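# Seat board in enclosure top slot, close both levers

## Task

Put the board into the open upper slot of the enclosure with its component side facing up and pushed fully in. Both board levers must end shut: a shut lever has clicked and sticks out perpendicular to the board's front panel, while a fully open lever lies flush along that panel. A lever only catches its tab if it starts fully open, and closing both levers pulls the board fully in. The enclosure must finish upright and level, resting on its own feet, with no foot hanging over the bench edge. Nothing may count as done if it stays in place only because the robot is holding it. Finally release everything and move the grippers away.

## Robot and tools

Robot: two xArm6 arms, left_arm and right_arm, each with a parallel two-finger gripper and a wrist camera. Their root links sit at left_arm (-0.038, +0.336, 0) m, quat_wxyz (+0.998, 0, 0, -0.066) and right_arm (+0.020, -0.318, 0) m, quat_wxyz (+0.998, 0, 0, -0.060). The names are labels only; they do not mean left or right in any picture.

Scene frame: origin on the table surface midway between the arms, +z up, +x outward over the table, left_arm on the +y side. All printed gripper positions and orientations use this frame. The printed hand position can be off from reality, more so when the arm is stretched far.

Gripper: fingers extend along the gripper's +z and close along its y. end_effector_position is the point between the pads when closed, roughly 2 cm short of the fingertips; the tips advance about 10 mm along +z as they close.

execute_actions takes "actions", a list holding one item or nothing, plus optional "pictures" (true/false). Empty list: no command, just the current state. A motion item is {"rows": [...], "steps": n} with n from 1 to 15 (default 15), each step 1/30 s. Every row is one flat list of 14 numbers covering both arms: left_arm waist, shoulder, elbow, forearm roll, wrist pitch, wrist roll, opening, then the same seven for right_arm. All 14 are required even if one arm should stay put (repeat its current values). Joint numbers are absolute target angles in radians, in the same form as the Joint positions line, not offsets. Rows are used one per step; if fewer rows than steps, the last row keeps applying. A wait item is {"steps": n} with n up to 300; it sends nothing and returns when n steps have elapsed since the previous result, with your reply time counted in.

Stated joint ranges (rad), identical for both arms: waist -6.283..6.283, shoulder -2.059..2.094, elbow -3.927..0.192, forearm roll -6.283..6.283, wrist pitch -1.693..3.142, wrist roll -6.283..6.283. The true end may differ by up to 0.010 either way. A call is refused outright (nothing sent) if a target exceeds an end by more than 0.010 and is also farther out than the joint's last reported angle. Targets beyond the real end get clipped there and a "joint sent to its limit" line appears, possibly referring to an earlier action; no such line does not prove more travel exists.

Opening: -1 (closed) to +1 (fully open, pad gap 0.084 m). To hold something, keep commanding an opening well under grip_measured (the measured opening on that same scale); the bigger the difference, the stronger the squeeze, up to about 24 N per pad for parts up to about 6 cm wide. Fast closing can overshoot force. Resending grip_measured itself holds lightly and wider parts may slip.

Motion limits: joint targets move at most 3.14 rad/s, take 0.16 s to accelerate, and an arm's joints are slowed together so they arrive together. Each step the target is held within 0.623 rad of the measured angle, and if targets would put the gripper over 70 mm from its measured spot, they are pulled back. So large moves need several calls.

The simulation keeps running while you think and write: arms keep heading to the last row sent until they settle or a step is HELD. HELD marks steps where some of your row was not sent. "joint command not followed" means a clearance check altered or blocked joint targets; the rest of the row still ran.

Result lines: a state line per arm (end_effector_position in m, end_effector_quat_wxyz, linear and angular velocities), Joint positions and Joint velocities (six joints in rad and rad/s, then pad gap in m and m/s), grip_measured, plus any warnings.

Loads: joint load limits (N m) waist 46.5, shoulder 46.5, elbow 27.9, forearm roll 27.9, wrist pitch 18.6, wrist roll 18.6, including a held part's weight. Hitting one triggers a torque fault: the arm backs that joint off, stays still 10 s, and drops the rest of the call. Holding loads heats motors; MOTOR HOT appears from 65 °C, and at 80 °C the arm is braked until cool (OVER-TEMPERATURE FAULT). Any stop is costly.

Avoid: knocking or placing anything off the table (failure), letting the arms collide or press against each other, dropping or slipping parts, slamming, and pushing hard. Smooth, economical motion is preferred.

Cameras: cam_low, cam_left_wrist, cam_right_wrist, each 504x504, returned in that order with every result unless pictures is false. Wrist camera frame: +z forward, +x right in the image, +y down.

zoom_image: {"camera": name, "region": [x0, y0, x1, y1]} in pixels of that camera's latest image, top-left origin, region at most 504 by 504; gives an enlarged view.

read_manual: optional "section" (only "licences"); returns licence texts and moves nothing.

finished_scene: {"scene": number of the current scene}; irreversible, grades the scene and starts the next one, whose task appears in its result. Replying without any tool call ends everything. Finish only once the board is seated, both levers shut, the enclosure level on the bench, and both grippers open and clear.

Each tool is called after ">>>" as a command line: name --argument value for each argument, lists and objects as JSON in quotes; but a table of rows of numbers goes row by row, as --pt "numbers of a row", without its own name.

## Session

>>> execute_actions --actions '[]'

Scene clock: 0.00 s of 6000.00 s.
left_arm: end_effector_position=(+0.5220, +0.7030, +0.3436) grip_measured=+1.00 end_effector_quat_wxyz=(+0.252, +0.109, +0.723, +0.634) end_effector_velocity=(-0.000, +0.000, +0.000) end_effector_angular_velocity=(+0.001, +0.001, +0.000) | right_arm: end_effector_position=(+0.3258, +0.2872, +0.1889) grip_measured=+1.00 end_effector_quat_wxyz=(-0.361, +0.888, +0.108, +0.265) end_effector_velocity=(+0.001, -0.001, -0.001) end_effector_angular_velocity=(-0.001, -0.000, -0.001)
Joint positions: left_arm=[ 0.389  0.525 -1.317 -1.008 -0.988 -1.152  0.084] | right_arm=[ 1.291  0.419 -1.074  0.327 -0.284  0.568  0.084]
Joint velocities: left_arm=[ 0.     0.    -0.     0.    -0.     0.001 -0.   ] | right_arm=[-0.001 -0.     0.002  0.    -0.    -0.001 -0.   ]

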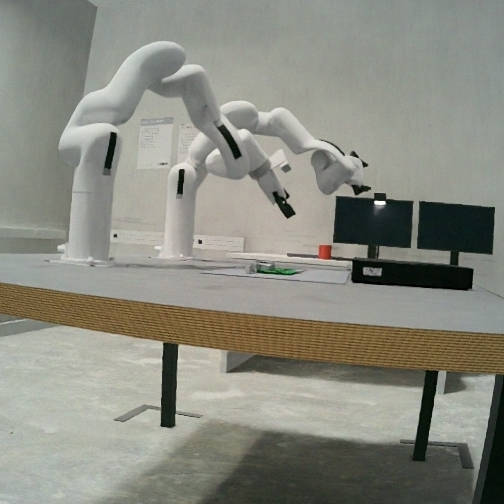

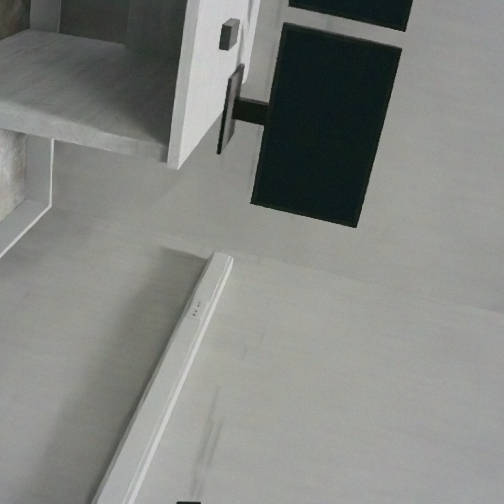

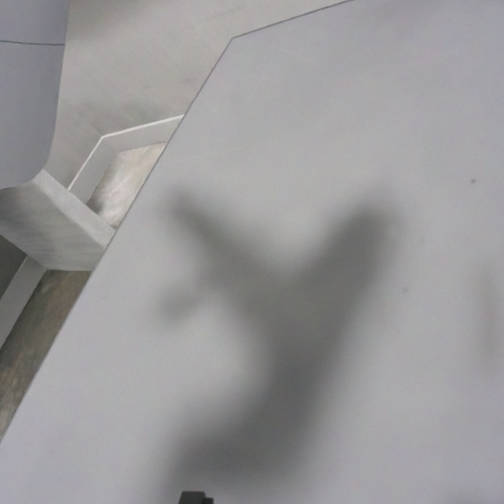

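>>> execute_actions --actions '[{"rows":[[0.5,0,-1.3,0,0.9,0,1,0.45,0,-1.4,0,1.4,0.33,1]]}]' --pictures false

>>> execute_actions --actions '[{"steps":45}]'

Scene clock: 4.77 s of 6000.00 s.
left_arm: end_effector_position=(+0.5796, +0.6581, +0.4903) grip_measured=+1.00 end_effector_quat_wxyz=(+0.219, +0.413, +0.580, +0.667) end_effector_velocity=(+0.131, -0.221, +0.279) end_effector_angular_velocity=(+1.663, +1.454, -1.184) | right_arm: end_effector_position=(+0.4491, +0.2284, +0.2897) grip_measured=+1.00 end_effector_quat_wxyz=(-0.331, +0.884, +0.098, +0.315) end_effector_velocity=(+0.277, -0.219, +0.174) end_effector_angular_velocity=(-0.191, -0.131, -0.258)
Joint positions: left_arm=[ 0.447  0.253 -1.309 -0.606 -0.586 -0.75   0.084] | right_arm=[ 1.052  0.278 -1.184  0.217 -0.045  0.489  0.084]
Joint velocities: left_arm=[ 0.138 -0.65   0.02   1.321  1.318  1.319  0.   ] | right_arm=[-0.579 -0.276 -0.212 -0.215  0.575 -0.156 -0.   ]
Steps of this call (steps 1 to 90: nothing new was sent; then 1.27 s passed at rest; steps 91 to 105: all 15 steps of this action). Readings (joint positions):
91: left_arm=[0.389 0.525 -1.316 -1.007 -0.988 -1.152] | right_arm=[1.291 0.419 -1.074 0.327 -0.284 0.568]
92: left_arm=[0.389 0.524 -1.316 -1.005 -0.985 -1.149] | right_arm=[1.289 0.418 -1.075 0.325 -0.280 0.567]
94: left_arm=[0.395 0.498 -1.309 -0.968 -0.946 -1.111] | right_arm=[1.261 0.401 -1.086 0.309 -0.248 0.555]
98: left_arm=[0.415 0.400 -1.315 -0.854 -0.835 -0.998] | right_arm=[1.184 0.348 -1.130 0.272 -0.176 0.529]
105: the state above

Scene clock: 6.27 s of 6000.00 s.
left_arm: end_effector_position=(+0.4960, +0.5417, +0.3325) grip_measured=+1.00 end_effector_quat_wxyz=(-0.036, +0.964, +0.179, +0.195) end_effector_velocity=(-0.000, +0.000, -0.000) end_effector_angular_velocity=(-0.000, +0.001, +0.000) | right_arm: end_effector_position=(+0.4747, -0.1617, +0.3180) grip_measured=+1.00 end_effector_quat_wxyz=(-0.000, +1.000, +0.001, +0.001) end_effector_velocity=(-0.004, -0.005, +0.001) end_effector_angular_velocity=(-0.008, +0.018, -0.003)
Joint positions: left_arm=[ 0.5   -0.    -1.3   -0.     0.9   -0.     0.084] | right_arm=[ 0.451  0.001 -1.4    0.     1.398  0.33   0.084]
Joint velocities: left_arm=[ 0.     0.001 -0.     0.     0.    -0.    -0.   ] | right_arm=[-0.006 -0.002 -0.004 -0.002  0.025 -0.003  0.   ]
Steps of this call (steps 1 to 45: the robot went on to your last target). Readings (joint positions):
1: left_arm=[0.451 0.231 -1.308 -0.559 -0.540 -0.703] | right_arm=[1.033 0.269 -1.191 0.210 -0.026 0.483]
2: left_arm=[0.456 0.209 -1.307 -0.509 -0.489 -0.652] | right_arm=[1.013 0.260 -1.198 0.203 -0.006 0.478]
4: left_arm=[0.467 0.159 -1.305 -0.388 -0.359 -0.522] | right_arm=[0.975 0.243 -1.212 0.190 0.035 0.468]
8: left_arm=[0.487 0.057 -1.306 -0.147 -0.019 -0.216] | right_arm=[0.898 0.207 -1.239 0.162 0.126 0.448]
45: the state above

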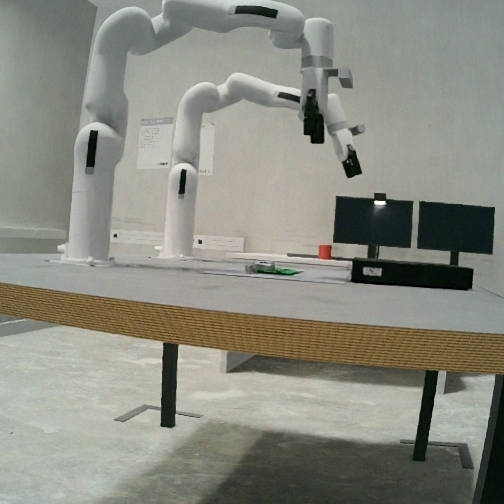

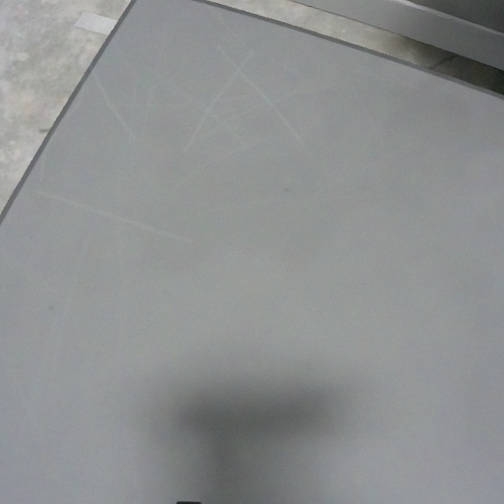

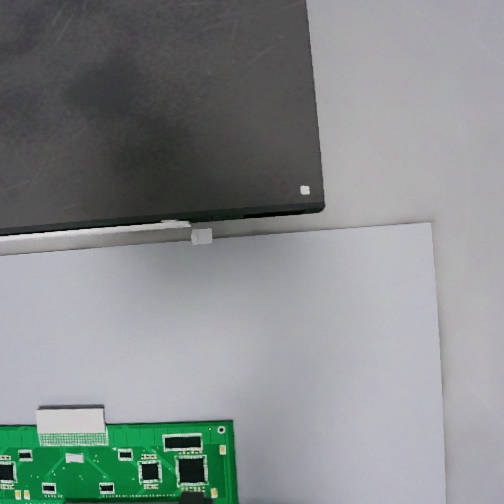

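>>> execute_actions --actions '[{"rows":[[-0.4,-0.9,-0.1,0,0,0,1,0.9,-0.3,-1.3,0,1.6,0.78,1]]}]' --pictures false

>>> execute_actions --actions '[{"steps":35}]'

Scene clock: 11.27 s of 6000.00 s.
left_arm: end_effector_position=(+0.5007, +0.3828, +0.3909) grip_measured=+1.00 end_effector_quat_wxyz=(-0.014, +0.942, +0.041, +0.334) end_effector_velocity=(-0.063, -0.371, +0.127) end_effector_angular_velocity=(+0.058, -0.667, -0.673) | right_arm: end_effector_position=(+0.3537, -0.0706, +0.3710) grip_measured=+1.00 end_effector_quat_wxyz=(-0.000, +1.000, +0.000, +0.000) end_effector_velocity=(-0.322, +0.152, +0.113) end_effector_angular_velocity=(-0.001, +0.000, +0.003)
Joint positions: left_arm=[ 0.219 -0.281 -1.019 -0.     0.619  0.     0.084] | right_arm=[ 0.758 -0.205 -1.332  0.     1.537  0.638  0.084]
Joint velocities: left_arm=[-0.673 -0.672  0.671  0.    -0.668  0.     0.   ] | right_arm=[ 0.755 -0.504  0.167 -0.001  0.337  0.752 -0.   ]
Steps of this call (steps 1 to 15: the robot went on to your last target; steps 16 to 90: nothing new was sent; then 1.50 s passed at rest; steps 91 to 105: all 15 steps of this action). Readings (joint positions):
91: left_arm=[0.500 -0.000 -1.300 0.000 0.900 0.000] | right_arm=[0.450 -0.000 -1.400 -0.000 1.400 0.330]
92: left_arm=[0.498 -0.002 -1.297 0.000 0.897 -0.000] | right_arm=[0.452 -0.001 -1.399 -0.000 1.401 0.333]
94: left_arm=[0.467 -0.034 -1.261 0.000 0.862 -0.000] | right_arm=[0.484 -0.022 -1.389 -0.001 1.417 0.369]
98: left_arm=[0.373 -0.127 -1.174 -0.000 0.772 0.000] | right_arm=[0.587 -0.092 -1.371 0.000 1.461 0.467]
105: the state above

Scene clock: 12.43 s of 6000.00 s.
left_arm: end_effector_position=(+0.3020, +0.1368, +0.2955) grip_measured=+1.00 end_effector_quat_wxyz=(+0.126, +0.847, -0.230, +0.463) end_effector_velocity=(-0.008, -0.004, -0.005) end_effector_angular_velocity=(-0.005, -0.008, -0.018) | right_arm: end_effector_position=(+0.2924, -0.0487, +0.3906) grip_measured=+1.00 end_effector_quat_wxyz=(+0.000, +1.000, +0.000, -0.000) end_effector_velocity=(-0.000, -0.000, -0.000) end_effector_angular_velocity=(-0.000, +0.001, -0.001)
Joint positions: left_arm=[-0.398 -0.898 -0.105 -0.     0.002 -0.     0.084] | right_arm=[ 0.9   -0.3   -1.3   -0.     1.6    0.78   0.084]
Joint velocities: left_arm=[-0.018 -0.02   0.032 -0.    -0.022  0.    -0.   ] | right_arm=[-0.    -0.001  0.001  0.     0.001  0.001 -0.   ]
Steps of this call (steps 1 to 35: the robot went on to your last target). Readings (joint positions):
1: left_arm=[0.196 -0.303 -0.997 -0.000 0.596 0.000] | right_arm=[0.784 -0.222 -1.326 0.000 1.548 0.663]
2: left_arm=[0.174 -0.326 -0.974 -0.000 0.574 0.000] | right_arm=[0.809 -0.239 -1.321 0.000 1.559 0.689]
4: left_arm=[0.128 -0.372 -0.927 -0.000 0.528 0.000] | right_arm=[0.855 -0.270 -1.311 0.000 1.579 0.733]
8: left_arm=[0.036 -0.464 -0.820 0.000 0.436 0.000] | right_arm=[0.892 -0.295 -1.303 0.000 1.596 0.771]
35: the state above

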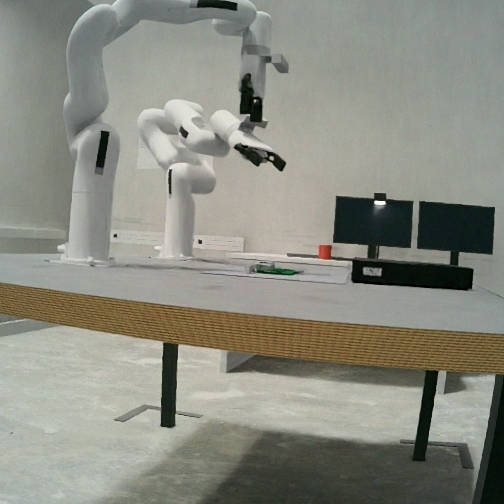

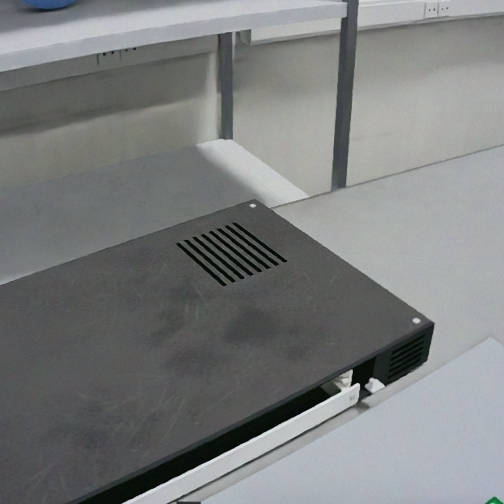

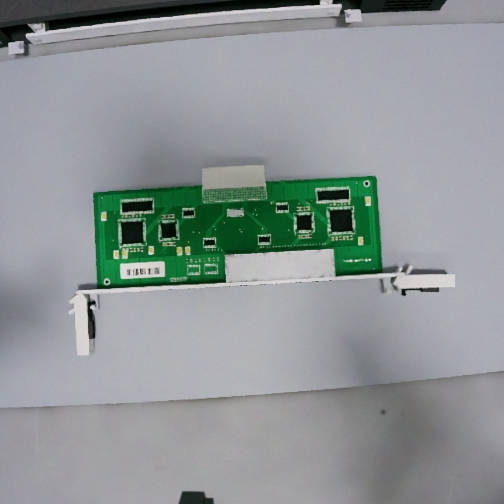

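>>> zoom_image --camera "cam_right_wrist" --region '[40,250,170,370]'

>>> zoom_image --camera "cam_right_wrist" --region '[340,230,470,330]'

>>> zoom_image --camera "cam_low" --region '[220,240,400,300]'

>>> zoom_image --camera "cam_left_wrist" --region '[270,330,450,450]'

Region (40, 250, 170, 370) of cam_right_wrist's 504x504 image, scaled by 3.877, with more detail than that image has; it fills the top 465 rows of this view, and the rest is white.

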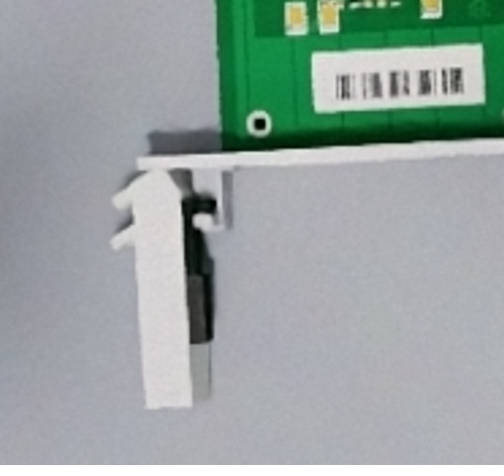

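Region (340, 230, 470, 330) of cam_right_wrist's 504x504 image, scaled by 3.877, with more detail than that image has; it fills the top 388 rows of this view, and the rest is white.

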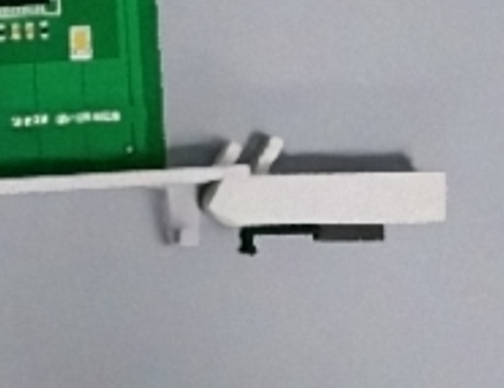

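Region (220, 240, 400, 300) of cam_low's 504x504 image, scaled by 2.800, with more detail than that image has.

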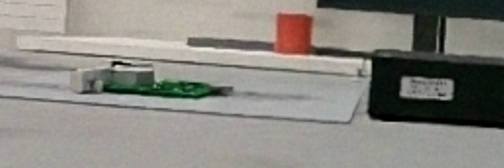

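Region (270, 330, 450, 450) of cam_left_wrist's 504x504 image, scaled by 2.800, with more detail than that image has.

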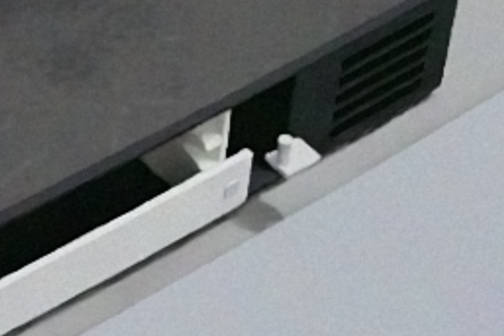

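>>> execute_actions --actions '[{"rows":[[-0.507,0.009,-0.753,0,0.744,-2.26,-1,0.825,0.043,-0.794,0,0.751,2.221,0.3]]}]' --pictures false

>>> execute_actions --actions '[{"steps":40}]'

Scene clock: 24.47 s of 6000.00 s.
left_arm: end_effector_position=(+0.3204, +0.0854, +0.1864) grip_measured=-1.00 end_effector_quat_wxyz=(+0.103, +0.984, +0.012, +0.144) end_effector_velocity=(-0.038, -0.029, -0.313) end_effector_angular_velocity=(+0.239, +1.392, +1.513) | right_arm: end_effector_position=(+0.3343, -0.0294, +0.2429) grip_measured=+0.29 end_effector_quat_wxyz=(+0.019, +0.978, -0.205, -0.013) end_effector_velocity=(+0.086, +0.029, -0.334) end_effector_angular_velocity=(+0.029, -0.111, -1.268)
Joint positions: left_arm=[-0.478 -0.307 -0.572  0.     0.523 -0.634  0.   ] | right_arm=[ 0.863 -0.131 -1.05   0.     1.227  1.157  0.056]
Joint velocities: left_arm=[-0.104  1.144 -0.664  0.     0.798 -1.725  0.   ] | right_arm=[-0.086  0.391  0.574 -0.    -1.067  1.183 -0.   ]
Steps of this call (steps 1 to 30: the robot went on to your last target; steps 31 to 90: nothing new was sent; then 8.53 s passed at rest; steps 91 to 105: all 15 steps of this action). Readings (joint positions):
91: left_arm=[-0.400 -0.900 -0.100 0.000 0.000 -0.000] | right_arm=[0.900 -0.300 -1.300 0.000 1.600 0.780]
92: left_arm=[-0.400 -0.898 -0.102 -0.000 0.003 -0.003] | right_arm=[0.900 -0.299 -1.299 0.000 1.597 0.783]
94: left_arm=[-0.407 -0.860 -0.139 -0.000 0.044 -0.044] | right_arm=[0.896 -0.284 -1.276 0.000 1.559 0.820]
98: left_arm=[-0.445 -0.627 -0.372 -0.000 0.273 -0.275] | right_arm=[0.883 -0.222 -1.184 0.000 1.454 0.926]
105: the state above

Scene clock: 25.80 s of 6000.00 s.
left_arm: end_effector_position=(+0.3000, +0.0848, +0.1000) grip_measured=-1.00 end_effector_quat_wxyz=(+0.000, +0.689, +0.725, -0.000) end_effector_velocity=(-0.000, +0.000, -0.000) end_effector_angular_velocity=(+0.001, +0.001, +0.001) | right_arm: end_effector_position=(+0.3491, -0.0381, +0.1000) grip_measured=+0.29 end_effector_quat_wxyz=(-0.000, +0.726, -0.687, +0.000) end_effector_velocity=(+0.000, +0.000, +0.000) end_effector_angular_velocity=(+0.000, -0.001, +0.003)
Joint positions: left_arm=[-0.507  0.009 -0.753  0.     0.744 -2.26   0.   ] | right_arm=[ 0.825  0.043 -0.794 -0.     0.751  2.221  0.056]
Joint velocities: left_arm=[-0.     0.001 -0.     0.     0.    -0.002  0.   ] | right_arm=[ 0.    -0.     0.    -0.001 -0.001 -0.002  0.   ]
Steps of this call (steps 1 to 40: the robot went on to your last target). Readings (joint positions):
1: left_arm=[-0.482 -0.269 -0.595 0.000 0.549 -0.695] | right_arm=[0.860 -0.118 -1.031 -0.000 1.191 1.198]
2: left_arm=[-0.485 -0.231 -0.617 0.000 0.576 -0.761] | right_arm=[0.857 -0.105 -1.012 -0.000 1.155 1.242]
4: left_arm=[-0.492 -0.157 -0.658 0.000 0.627 -0.911] | right_arm=[0.852 -0.079 -0.974 -0.000 1.085 1.338]
8: left_arm=[-0.502 -0.046 -0.720 0.000 0.704 -1.258] | right_arm=[0.841 -0.029 -0.900 -0.000 0.948 1.582]
40: the state above

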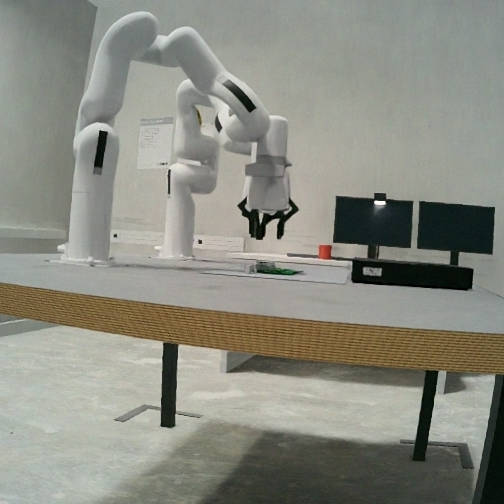

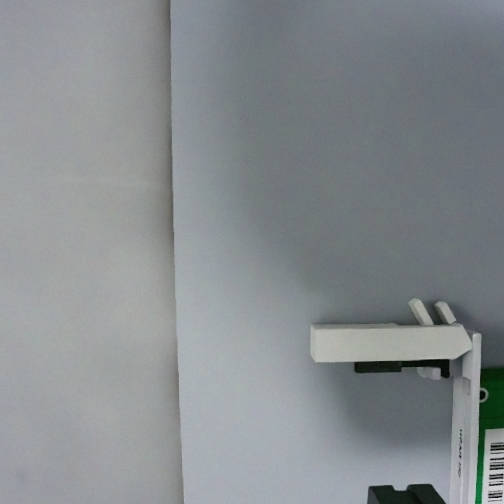

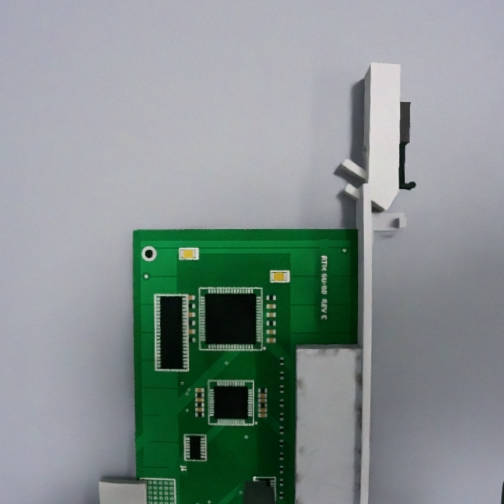

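>>> execute_actions --actions '[{"rows":[[-0.507,0.188,-0.715,0,0.527,-2.26,-1,0.825,0.2055,-0.757,0,0.552,2.221,0.3]]}]' --pictures false

>>> execute_actions --actions '[{"rows":[[-0.507,0.188,-0.715,0,0.527,-2.26,-1,0.825,0.2055,-0.757,0,0.552,2.221,0],[-0.507,0.188,-0.715,0,0.527,-2.26,-1,0.825,0.2055,-0.757,0,0.552,2.221,0],[-0.507,0.188,-0.715,0,0.527,-2.26,-1,0.825,0.2055,-0.757,0,0.552,2.221,-0.2],[-0.507,0.188,-0.715,0,0.527,-2.26,-1,0.825,0.2055,-0.757,0,0.552,2.221,-0.2],[-0.507,0.188,-0.715,0,0.527,-2.26,-1,0.825,0.2055,-0.757,0,0.552,2.221,-0.4],[-0.507,0.188,-0.715,0,0.527,-2.26,-1,0.825,0.2055,-0.757,0,0.552,2.221,-0.4],[-0.507,0.188,-0.715,0,0.527,-2.26,-1,0.825,0.2055,-0.757,0,0.552,2.221,-0.4],[-0.507,0.188,-0.715,0,0.527,-2.26,-1,0.825,0.2055,-0.757,0,0.552,2.221,-0.9]]}]'

>>> zoom_image --camera "cam_low" --region '[220,220,400,300]'

Scene clock: 32.00 s of 6000.00 s.
left_arm: end_effector_position=(+0.3009, +0.0842, +0.0296) grip_measured=-1.00 end_effector_quat_wxyz=(+0.001, +0.689, +0.725, +0.000) end_effector_velocity=(+0.001, -0.001, -0.005) end_effector_angular_velocity=(-0.005, -0.007, -0.000) | right_arm: end_effector_position=(+0.3498, -0.0375, +0.0335) grip_measured=+0.29 end_effector_quat_wxyz=(-0.001, +0.726, -0.687, +0.000) end_effector_velocity=(-0.001, -0.000, -0.006) end_effector_angular_velocity=(+0.002, -0.002, +0.000)
Joint positions: left_arm=[-0.507  0.185 -0.717 -0.     0.529 -2.26   0.   ] | right_arm=[ 0.825  0.203 -0.759 -0.     0.553  2.221  0.056]
Joint velocities: left_arm=[-0.001  0.013  0.004  0.    -0.025 -0.001  0.   ] | right_arm=[ 0.001  0.013  0.007 -0.    -0.023  0.001 -0.   ]
Steps of this call (steps 1 to 15: the robot went on to your last target; steps 16 to 90: nothing new was sent; then 2.70 s passed at rest; steps 91 to 105: all 15 steps of this action). Readings (joint positions):
91: left_arm=[-0.507 0.009 -0.753 -0.000 0.744 -2.260] | right_arm=[0.825 0.043 -0.794 -0.000 0.751 2.221]
92: left_arm=[-0.507 0.011 -0.753 -0.000 0.741 -2.260] | right_arm=[0.825 0.045 -0.794 -0.000 0.748 2.221]
94: left_arm=[-0.507 0.039 -0.750 -0.000 0.700 -2.260] | right_arm=[0.825 0.073 -0.791 -0.000 0.707 2.221]
98: left_arm=[-0.507 0.158 -0.717 0.000 0.571 -2.260] | right_arm=[0.825 0.181 -0.758 0.000 0.590 2.221]
105: the state above

Scene clock: 32.50 s of 6000.00 s.
left_arm: end_effector_position=(+0.3000, +0.0848, +0.0280) grip_measured=-1.00 end_effector_quat_wxyz=(+0.000, +0.689, +0.725, +0.000) end_effector_velocity=(-0.000, +0.000, -0.001) end_effector_angular_velocity=(+0.000, +0.000, +0.002) | right_arm: end_effector_position=(+0.3496, -0.0378, +0.0327) grip_measured=-0.45 end_effector_quat_wxyz=(-0.001, +0.726, -0.687, +0.000) end_effector_velocity=(+0.000, -0.000, -0.000) end_effector_angular_velocity=(-0.000, +0.000, -0.000)
Joint positions: left_arm=[-0.507  0.188 -0.715 -0.     0.527 -2.26   0.   ] | right_arm=[ 0.825  0.205 -0.758 -0.     0.551  2.221  0.024]
Joint velocities: left_arm=[ 0.     0.001  0.001 -0.    -0.002 -0.001  0.   ] | right_arm=[-0.     0.001 -0.    -0.     0.     0.     0.   ]
Steps of this call (steps 1 to 15: all 15 steps of this action). Readings (joint positions):
1: left_arm=[-0.507 0.186 -0.717 -0.000 0.528 -2.260] | right_arm=[0.825 0.203 -0.759 -0.000 0.553 2.221]
2: left_arm=[-0.507 0.186 -0.716 -0.000 0.528 -2.260] | right_arm=[0.825 0.204 -0.758 -0.000 0.553 2.221]
4: left_arm=[-0.507 0.187 -0.716 -0.000 0.527 -2.260] | right_arm=[0.825 0.204 -0.758 -0.000 0.552 2.221]
8: left_arm=[-0.507 0.187 -0.715 -0.000 0.527 -2.260] | right_arm=[0.825 0.205 -0.758 -0.000 0.551 2.221]
15: the state above

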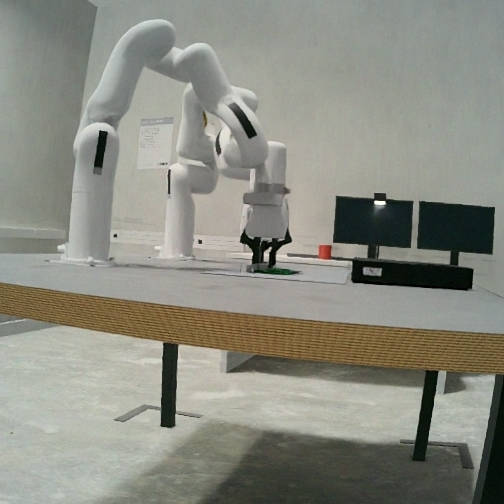

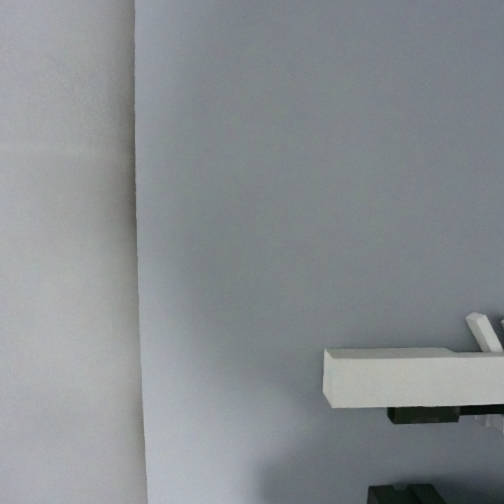

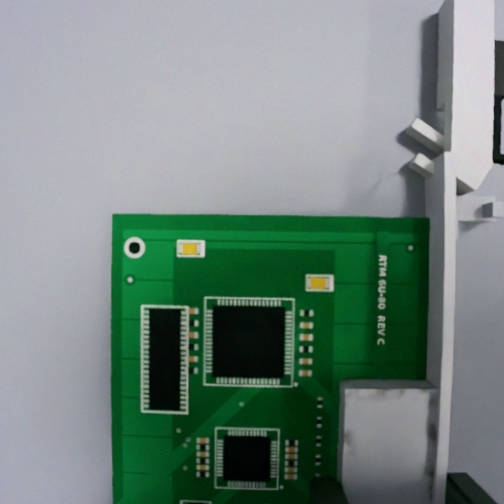

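Region (220, 220, 400, 300) of cam_low's 504x504 image, scaled by 2.800, with more detail than that image has.

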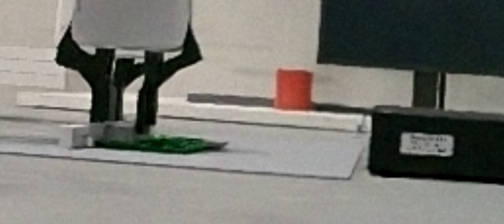

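>>> execute_actions --actions '[{"rows":[[-0.464,0.158,-0.674,0,0.516,-2.217,-1,0.825,0.2055,-0.757,0,0.552,2.221,-0.9]],"steps":10}]' --pictures false

>>> execute_actions --actions '[{"rows":[[-0.42,0.129,-0.634,0,0.505,-2.174,-1,0.825,0.2055,-0.757,0,0.552,2.221,-0.9]]}]'

Scene clock: 35.30 s of 6000.00 s.
left_arm: end_effector_position=(+0.3014, +0.1046, +0.0285) grip_measured=-1.00 end_effector_quat_wxyz=(+0.000, +0.689, +0.725, +0.000) end_effector_velocity=(+0.003, +0.007, +0.003) end_effector_angular_velocity=(-0.007, -0.010, -0.010) | right_arm: end_effector_position=(+0.3490, -0.0382, +0.0321) grip_measured=-0.45 end_effector_quat_wxyz=(+0.000, +0.726, -0.687, -0.000) end_effector_velocity=(-0.000, -0.000, -0.000) end_effector_angular_velocity=(-0.000, +0.001, -0.002)
Joint positions: left_arm=[-0.466  0.159 -0.676 -0.     0.516 -2.219  0.   ] | right_arm=[ 0.825  0.205 -0.757  0.     0.552  2.221  0.024]
Joint velocities: left_arm=[ 0.018 -0.017  0.015  0.    -0.009  0.027  0.   ] | right_arm=[-0.001  0.     0.     0.001  0.     0.    -0.   ]
Steps of this call (steps 1 to 15: the robot went on to your last target; steps 16 to 74: nothing new was sent; steps 75 to 84: all 10 steps of this action). Readings (joint positions):
75: left_arm=[-0.507 0.188 -0.715 0.000 0.527 -2.260] | right_arm=[0.825 0.205 -0.757 -0.000 0.552 2.221]
76: left_arm=[-0.505 0.186 -0.713 0.000 0.526 -2.257] | right_arm=[0.825 0.205 -0.757 -0.000 0.552 2.221]
78: left_arm=[-0.488 0.175 -0.697 0.000 0.522 -2.240] | right_arm=[0.825 0.205 -0.757 -0.000 0.552 2.221]
82: left_arm=[-0.468 0.161 -0.678 -0.000 0.517 -2.222] | right_arm=[0.825 0.205 -0.757 0.000 0.552 2.221]
84: the state above

Scene clock: 35.80 s of 6000.00 s.
left_arm: end_effector_position=(+0.3016, +0.1266, +0.0283) grip_measured=-1.00 end_effector_quat_wxyz=(-0.000, +0.689, +0.725, -0.000) end_effector_velocity=(+0.001, +0.001, +0.000) end_effector_angular_velocity=(-0.002, -0.003, -0.000) | right_arm: end_effector_position=(+0.3490, -0.0382, +0.0320) grip_measured=-0.45 end_effector_quat_wxyz=(+0.000, +0.726, -0.687, -0.000) end_effector_velocity=(+0.001, +0.001, +0.001) end_effector_angular_velocity=(+0.001, -0.002, +0.000)
Joint positions: left_arm=[-0.421  0.129 -0.634  0.     0.505 -2.174  0.   ] | right_arm=[ 0.825  0.205 -0.757  0.     0.552  2.221  0.024]
Joint velocities: left_arm=[ 0.004 -0.002  0.001 -0.    -0.003  0.004  0.   ] | right_arm=[-0.     0.    -0.002  0.    -0.    -0.001  0.   ]
Steps of this call (steps 1 to 15: all 15 steps of this action). Readings (joint positions):
1: left_arm=[-0.466 0.159 -0.676 -0.000 0.516 -2.218] | right_arm=[0.825 0.205 -0.757 0.000 0.552 2.221]
2: left_arm=[-0.463 0.157 -0.673 -0.000 0.515 -2.215] | right_arm=[0.825 0.205 -0.757 0.000 0.552 2.221]
4: left_arm=[-0.446 0.145 -0.657 0.000 0.511 -2.198] | right_arm=[0.825 0.205 -0.757 0.000 0.552 2.221]
8: left_arm=[-0.424 0.132 -0.637 -0.000 0.507 -2.179] | right_arm=[0.825 0.205 -0.757 0.000 0.552 2.221]
15: the state above

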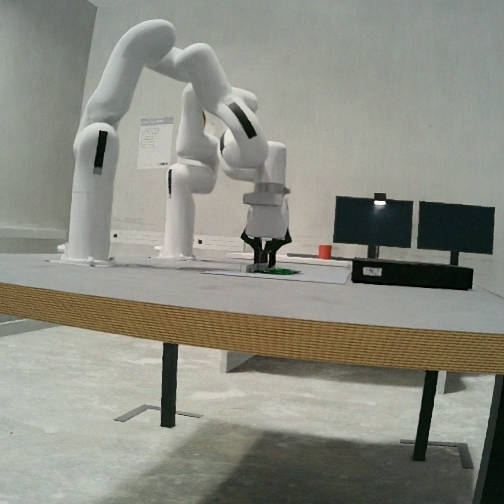

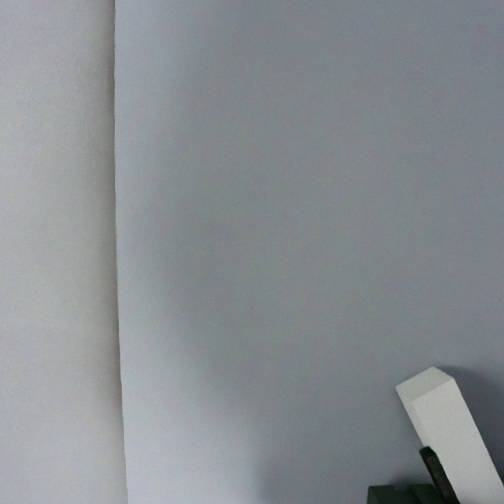

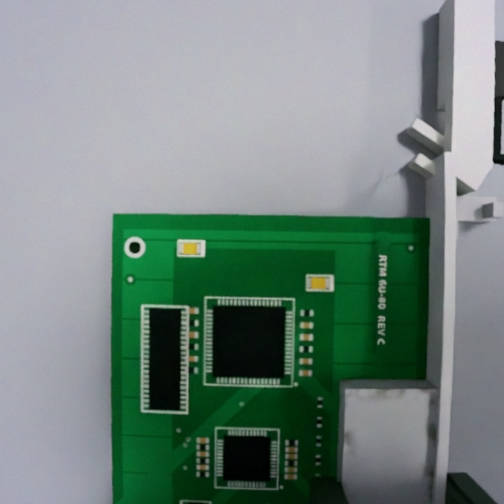

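>>> execute_actions --actions '[{"rows":[[-0.373,0.129,-0.634,0,0.505,-2.127,-1,0.825,0.2055,-0.757,0,0.552,2.221,-0.9]]}]' --pictures false

>>> execute_actions --actions '[{"rows":[[-0.373,0.06,-0.56,0,0.5,-2.127,-1,0.825,0.2055,-0.757,0,0.552,2.221,-0.9]],"steps":8}]' --pictures false

>>> execute_actions --actions '[{"rows":[[-0.373,-0.35,-0.56,0,0.91,-0.56,-1,0.825,0.12,-0.772,0,0.652,2.221,-0.9]]}]' --pictures false

>>> execute_actions --actions '[{"steps":20}]'

>>> zoom_image --camera "cam_low" --region '[220,220,400,300]'

Scene clock: 43.23 s of 6000.00 s.
left_arm: end_effector_position=(+0.3109, +0.1427, +0.0282) grip_measured=-1.00 end_effector_quat_wxyz=(-0.001, +0.689, +0.725, -0.000) end_effector_velocity=(+0.003, +0.001, +0.001) end_effector_angular_velocity=(-0.002, -0.003, +0.002) | right_arm: end_effector_position=(+0.3488, -0.0382, +0.0319) grip_measured=-0.45 end_effector_quat_wxyz=(+0.000, +0.726, -0.687, -0.000) end_effector_velocity=(+0.000, -0.001, -0.000) end_effector_angular_velocity=(-0.001, +0.000, -0.001)
Joint positions: left_arm=[-0.374  0.129 -0.633 -0.     0.505 -2.127  0.   ] | right_arm=[ 0.825  0.206 -0.757  0.     0.552  2.221  0.025]
Joint velocities: left_arm=[ 0.006  0.001 -0.002  0.001 -0.002  0.003  0.   ] | right_arm=[-0.002  0.     0.001 -0.001  0.    -0.     0.   ]
Steps of this call (steps 1 to 15: the robot went on to your last target; steps 16 to 90: nothing new was sent; then 3.93 s passed at rest; steps 91 to 105: all 15 steps of this action). Readings (joint positions):
91: left_arm=[-0.420 0.129 -0.634 0.000 0.505 -2.174] | right_arm=[0.825 0.205 -0.757 -0.000 0.552 2.221]
92: left_arm=[-0.418 0.129 -0.634 0.000 0.505 -2.171] | right_arm=[0.825 0.205 -0.757 0.000 0.552 2.221]
94: left_arm=[-0.400 0.129 -0.634 -0.000 0.505 -2.153] | right_arm=[0.825 0.206 -0.757 0.000 0.552 2.221]
98: left_arm=[-0.378 0.129 -0.633 -0.000 0.506 -2.132] | right_arm=[0.825 0.205 -0.757 0.001 0.552 2.222]
105: the state above

Scene clock: 43.50 s of 6000.00 s.
left_arm: end_effector_position=(+0.2971, +0.1511, +0.0336) grip_measured=-1.00 end_effector_quat_wxyz=(+0.002, +0.689, +0.725, +0.001) end_effector_velocity=(-0.034, +0.017, -0.000) end_effector_angular_velocity=(+0.010, +0.019, -0.003) | right_arm: end_effector_position=(+0.3488, -0.0384, +0.0319) grip_measured=-0.45 end_effector_quat_wxyz=(+0.000, +0.726, -0.687, +0.000) end_effector_velocity=(+0.000, +0.000, +0.000) end_effector_angular_velocity=(+0.002, -0.001, -0.002)
Joint positions: left_arm=[-0.372  0.067 -0.57   0.     0.499 -2.127  0.   ] | right_arm=[ 0.825  0.205 -0.757 -0.     0.552  2.221  0.024]
Joint velocities: left_arm=[-0.004 -0.096  0.12  -0.001 -0.002  0.     0.   ] | right_arm=[-0.    -0.    -0.001  0.002 -0.001  0.     0.   ]
Steps of this call (steps 1 to 8: all 8 steps of this action). Readings (joint positions):
1: left_arm=[-0.374 0.129 -0.634 -0.000 0.505 -2.127] | right_arm=[0.825 0.206 -0.757 0.000 0.552 2.221]
2: left_arm=[-0.373 0.127 -0.631 -0.000 0.505 -2.127] | right_arm=[0.825 0.206 -0.757 0.000 0.552 2.221]
4: left_arm=[-0.373 0.103 -0.607 0.000 0.502 -2.127] | right_arm=[0.825 0.205 -0.757 0.000 0.552 2.221]
8: the state above

Scene clock: 44.00 s of 6000.00 s.
left_arm: end_effector_position=(+0.2715, +0.1649, +0.1402) grip_measured=-1.00 end_effector_quat_wxyz=(+0.001, +0.924, +0.382, +0.001) end_effector_velocity=(-0.053, +0.029, +0.127) end_effector_angular_velocity=(+0.010, +0.001, -2.644) | right_arm: end_effector_position=(+0.3485, -0.0386, +0.0648) grip_measured=-0.45 end_effector_quat_wxyz=(+0.002, +0.726, -0.687, -0.000) end_effector_velocity=(+0.005, +0.005, +0.008) end_effector_angular_velocity=(+0.012, -0.014, -0.001)
Joint positions: left_arm=[-0.373 -0.304 -0.561  0.     0.863 -1.289  0.   ] | right_arm=[ 0.825  0.122 -0.77  -0.     0.652  2.221  0.024]
Joint velocities: left_arm=[-0.001 -0.469  0.007 -0.     0.468  2.643  0.   ] | right_arm=[ 0.001 -0.01  -0.011  0.     0.003  0.002 -0.   ]
Steps of this call (steps 1 to 15: all 15 steps of this action). Readings (joint positions):
1: left_arm=[-0.372 0.064 -0.567 0.000 0.499 -2.127] | right_arm=[0.825 0.205 -0.757 -0.000 0.552 2.221]
2: left_arm=[-0.372 0.061 -0.565 0.000 0.502 -2.124] | right_arm=[0.825 0.204 -0.757 -0.000 0.555 2.221]
4: left_arm=[-0.373 0.036 -0.561 0.000 0.530 -2.083] | right_arm=[0.825 0.182 -0.753 -0.001 0.591 2.220]
8: left_arm=[-0.373 -0.110 -0.564 0.000 0.670 -1.855] | right_arm=[0.825 0.132 -0.767 -0.000 0.641 2.220]
15: the state above

Scene clock: 44.67 s of 6000.00 s.
left_arm: end_effector_position=(+0.2654, +0.1682, +0.1520) grip_measured=-1.00 end_effector_quat_wxyz=(-0.000, +1.000, +0.028, -0.000) end_effector_velocity=(+0.000, -0.000, +0.001) end_effector_angular_velocity=(-0.001, -0.002, -0.009) | right_arm: end_effector_position=(+0.3495, -0.0377, +0.0663) grip_measured=-0.45 end_effector_quat_wxyz=(+0.000, +0.726, -0.687, +0.000) end_effector_velocity=(-0.001, -0.000, -0.000) end_effector_angular_velocity=(-0.001, +0.001, +0.002)
Joint positions: left_arm=[-0.373 -0.35  -0.56  -0.     0.91  -0.561  0.   ] | right_arm=[ 0.825  0.12  -0.772  0.     0.652  2.221  0.024]
Joint velocities: left_arm=[ 0.001 -0.002 -0.     0.    -0.     0.009  0.   ] | right_arm=[ 0.001  0.     0.001 -0.     0.    -0.001  0.   ]
Steps of this call (steps 1 to 20: the robot went on to your last target). Readings (joint positions):
1: left_arm=[-0.373 -0.318 -0.561 0.000 0.876 -1.201] | right_arm=[0.825 0.122 -0.770 -0.000 0.652 2.221]
2: left_arm=[-0.373 -0.328 -0.561 0.000 0.886 -1.112] | right_arm=[0.825 0.121 -0.771 -0.000 0.652 2.221]
4: left_arm=[-0.373 -0.339 -0.560 0.000 0.899 -0.937] | right_arm=[0.825 0.121 -0.771 -0.000 0.652 2.221]
8: left_arm=[-0.373 -0.347 -0.559 0.000 0.908 -0.662] | right_arm=[0.825 0.120 -0.772 -0.000 0.652 2.221]
20: the state above

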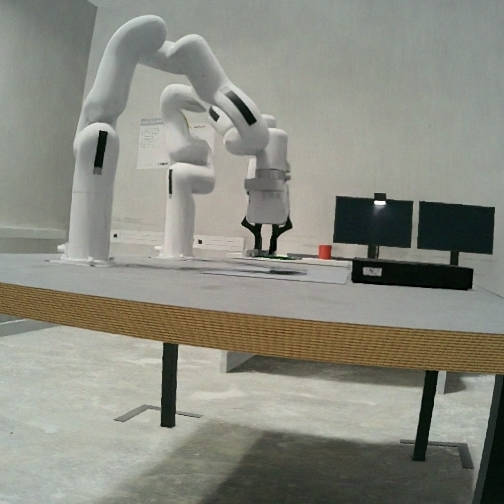

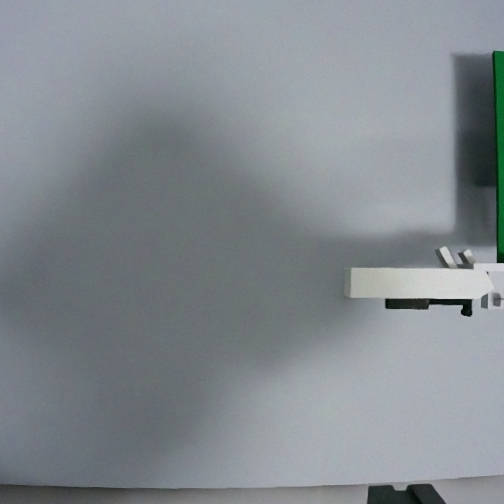

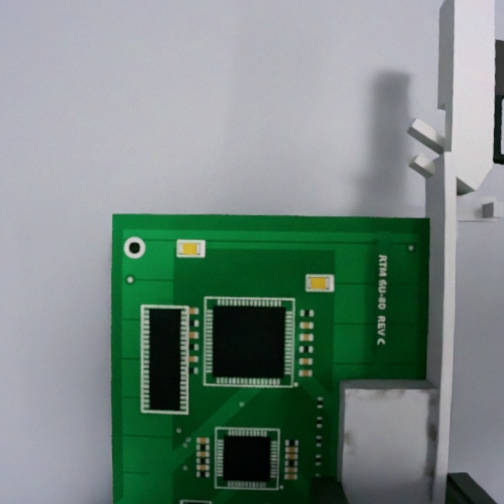

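Region (220, 220, 400, 300) of cam_low's 504x504 image, scaled by 2.800, with more detail than that image has.

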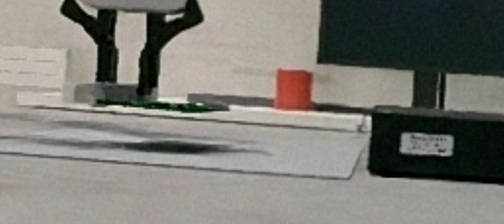

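>>> execute_actions --actions '[{"rows":[[-0.373,-0.35,-0.3,0,-0.5,0,-1,0.753,0.418,-1.182,0,0.764,2.119,-0.9]]}]' --pictures false

>>> execute_actions --actions '[{"steps":15}]' --pictures false

>>> execute_actions --actions '[{"rows":[[-0.33,0.335,-0.129,0,-1.25,0,-1,0.753,0.418,-1.182,0,0.764,2.119,-0.9]]}]' --pictures false

>>> execute_actions --actions '[{"steps":20}]'

>>> zoom_image --camera "cam_low" --region '[280,235,400,295]'

Scene clock: 50.53 s of 6000.00 s.
left_arm: end_effector_position=(+0.3437, +0.1249, +0.1744) grip_measured=-1.00 end_effector_quat_wxyz=(+0.085, +0.925, -0.217, +0.300) end_effector_velocity=(+0.230, -0.127, +0.354) end_effector_angular_velocity=(-0.743, -1.524, -0.120) | right_arm: end_effector_position=(+0.4469, -0.0038, +0.0599) grip_measured=-0.45 end_effector_quat_wxyz=(+0.001, +0.736, -0.677, -0.000) end_effector_velocity=(+0.027, +0.008, -0.008) end_effector_angular_velocity=(-0.010, +0.016, +0.021)
Joint positions: left_arm=[-0.373 -0.35  -0.32   0.     0.037 -0.045  0.   ] | right_arm=[ 0.755  0.41  -1.169 -0.     0.76   2.122  0.024]
Joint velocities: left_arm=[-0.    -0.011  0.016 -0.    -1.699  0.148  0.   ] | right_arm=[-0.018  0.103 -0.137  0.002  0.053 -0.04   0.   ]
Steps of this call (steps 1 to 15: the robot went on to your last target; steps 16 to 90: nothing new was sent; then 2.37 s passed at rest; steps 91 to 105: all 15 steps of this action). Readings (joint positions):
91: left_arm=[-0.373 -0.350 -0.560 -0.000 0.910 -0.560] | right_arm=[0.825 0.120 -0.772 0.000 0.652 2.221]
92: left_arm=[-0.373 -0.350 -0.559 -0.000 0.907 -0.557] | right_arm=[0.825 0.122 -0.774 0.000 0.653 2.220]
94: left_arm=[-0.373 -0.351 -0.544 -0.000 0.866 -0.520] | right_arm=[0.819 0.149 -0.811 0.000 0.665 2.210]
98: left_arm=[-0.373 -0.350 -0.432 -0.000 0.590 -0.285] | right_arm=[0.785 0.284 -1.000 -0.000 0.713 2.165]
105: the state above

Scene clock: 51.03 s of 6000.00 s.
left_arm: end_effector_position=(+0.3839, +0.1027, +0.2917) grip_measured=-1.00 end_effector_quat_wxyz=(+0.135, +0.814, -0.210, +0.524) end_effector_velocity=(+0.001, -0.000, +0.015) end_effector_angular_velocity=(-0.027, -0.060, -0.002) | right_arm: end_effector_position=(+0.4499, -0.0026, +0.0601) grip_measured=-0.45 end_effector_quat_wxyz=(+0.000, +0.737, -0.676, -0.000) end_effector_velocity=(+0.001, -0.000, +0.001) end_effector_angular_velocity=(+0.000, -0.001, -0.002)
Joint positions: left_arm=[-0.373 -0.35  -0.3   -0.    -0.494 -0.001  0.   ] | right_arm=[ 0.753  0.418 -1.182  0.     0.764  2.119  0.024]
Joint velocities: left_arm=[ 0.     0.001  0.005 -0.    -0.072  0.006  0.   ] | right_arm=[-0.001 -0.    -0.001 -0.     0.001  0.001 -0.   ]
Steps of this call (steps 1 to 15: the robot went on to your last target). Readings (joint positions):
1: left_arm=[-0.373 -0.350 -0.319 0.000 -0.019 -0.041] | right_arm=[0.754 0.412 -1.173 0.000 0.762 2.121]
2: left_arm=[-0.373 -0.350 -0.318 0.000 -0.073 -0.037] | right_arm=[0.754 0.414 -1.175 0.000 0.763 2.120]
4: left_arm=[-0.373 -0.350 -0.314 -0.000 -0.181 -0.028] | right_arm=[0.754 0.416 -1.178 0.000 0.764 2.120]
8: left_arm=[-0.373 -0.350 -0.305 0.000 -0.389 -0.010] | right_arm=[0.753 0.417 -1.181 0.000 0.764 2.119]
15: the state above

Scene clock: 51.53 s of 6000.00 s.
left_arm: end_effector_position=(+0.3555, +0.1334, +0.1512) grip_measured=-1.00 end_effector_quat_wxyz=(+0.120, +0.837, -0.203, +0.494) end_effector_velocity=(-0.149, +0.115, -0.295) end_effector_angular_velocity=(+0.063, +0.121, +0.076) | right_arm: end_effector_position=(+0.4500, -0.0026, +0.0601) grip_measured=-0.45 end_effector_quat_wxyz=(-0.000, +0.737, -0.676, +0.000) end_effector_velocity=(+0.001, -0.001, +0.000) end_effector_angular_velocity=(+0.001, -0.001, +0.001)
Joint positions: left_arm=[-0.343  0.118 -0.182 -0.    -1.003 -0.     0.   ] | right_arm=[ 0.753  0.418 -1.182  0.     0.764  2.119  0.024]
Joint velocities: left_arm=[ 0.076  1.24   0.302  0.    -1.406  0.001  0.   ] | right_arm=[-0.002  0.    -0.     0.    -0.001 -0.003 -0.   ]
Steps of this call (steps 1 to 15: all 15 steps of this action). Readings (joint positions):
1: left_arm=[-0.373 -0.350 -0.300 -0.000 -0.496 -0.000] | right_arm=[0.753 0.418 -1.182 0.000 0.764 2.119]
2: left_arm=[-0.373 -0.348 -0.299 0.000 -0.500 -0.000] | right_arm=[0.753 0.418 -1.182 0.000 0.764 2.119]
4: left_arm=[-0.370 -0.312 -0.293 0.000 -0.542 -0.000] | right_arm=[0.753 0.418 -1.182 0.000 0.764 2.119]
8: left_arm=[-0.360 -0.159 -0.248 -0.000 -0.689 -0.000] | right_arm=[0.753 0.418 -1.182 0.000 0.764 2.119]
15: the state above

Scene clock: 52.20 s of 6000.00 s.
left_arm: end_effector_position=(+0.3252, +0.1551, +0.1065) grip_measured=-1.00 end_effector_quat_wxyz=(+0.114, +0.844, -0.198, +0.486) end_effector_velocity=(-0.001, +0.001, -0.002) end_effector_angular_velocity=(+0.002, +0.005, +0.000) | right_arm: end_effector_position=(+0.4500, -0.0026, +0.0601) grip_measured=-0.45 end_effector_quat_wxyz=(+0.000, +0.737, -0.676, +0.000) end_effector_velocity=(+0.000, -0.000, -0.000) end_effector_angular_velocity=(+0.000, +0.000, -0.002)
Joint positions: left_arm=[-0.33   0.334 -0.129  0.    -1.25   0.     0.   ] | right_arm=[ 0.753  0.418 -1.182 -0.     0.764  2.119  0.024]
Joint velocities: left_arm=[ 0.     0.005  0.002  0.    -0.002 -0.     0.   ] | right_arm=[-0.001  0.     0.001  0.001 -0.001  0.001 -0.   ]
Steps of this call (steps 1 to 20: the robot went on to your last target). Readings (joint positions):
1: left_arm=[-0.341 0.160 -0.172 -0.000 -1.050 -0.000] | right_arm=[0.753 0.418 -1.182 0.000 0.764 2.119]
2: left_arm=[-0.338 0.201 -0.161 -0.000 -1.097 -0.000] | right_arm=[0.753 0.418 -1.182 -0.000 0.764 2.119]
4: left_arm=[-0.334 0.271 -0.143 -0.000 -1.174 -0.000] | right_arm=[0.753 0.418 -1.182 0.000 0.764 2.119]
8: left_arm=[-0.331 0.324 -0.131 0.000 -1.236 -0.000] | right_arm=[0.753 0.418 -1.182 0.000 0.764 2.119]
20: the state above

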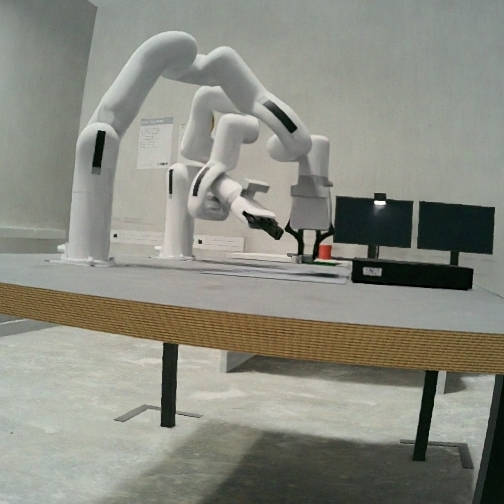

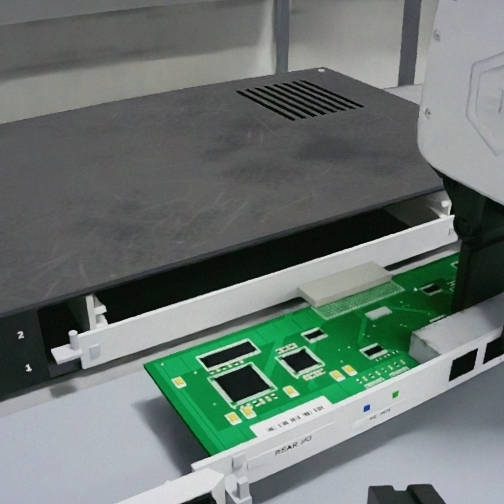

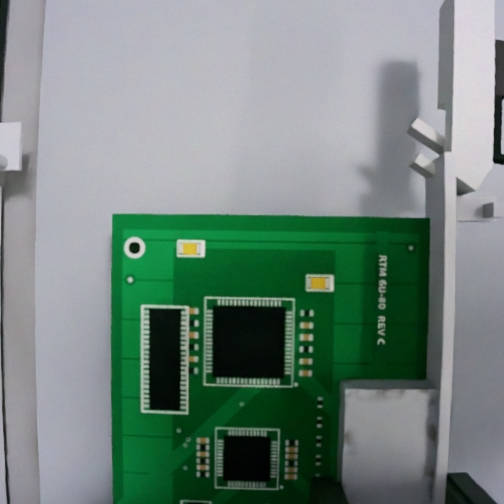

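Region (280, 235, 400, 295) of cam_low's 504x504 image, scaled by 4.200, with more detail than that image has.

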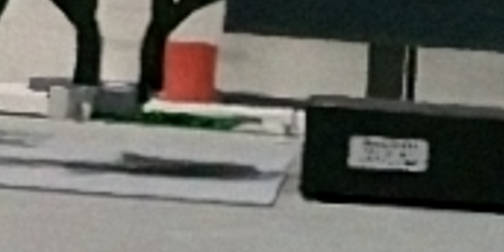

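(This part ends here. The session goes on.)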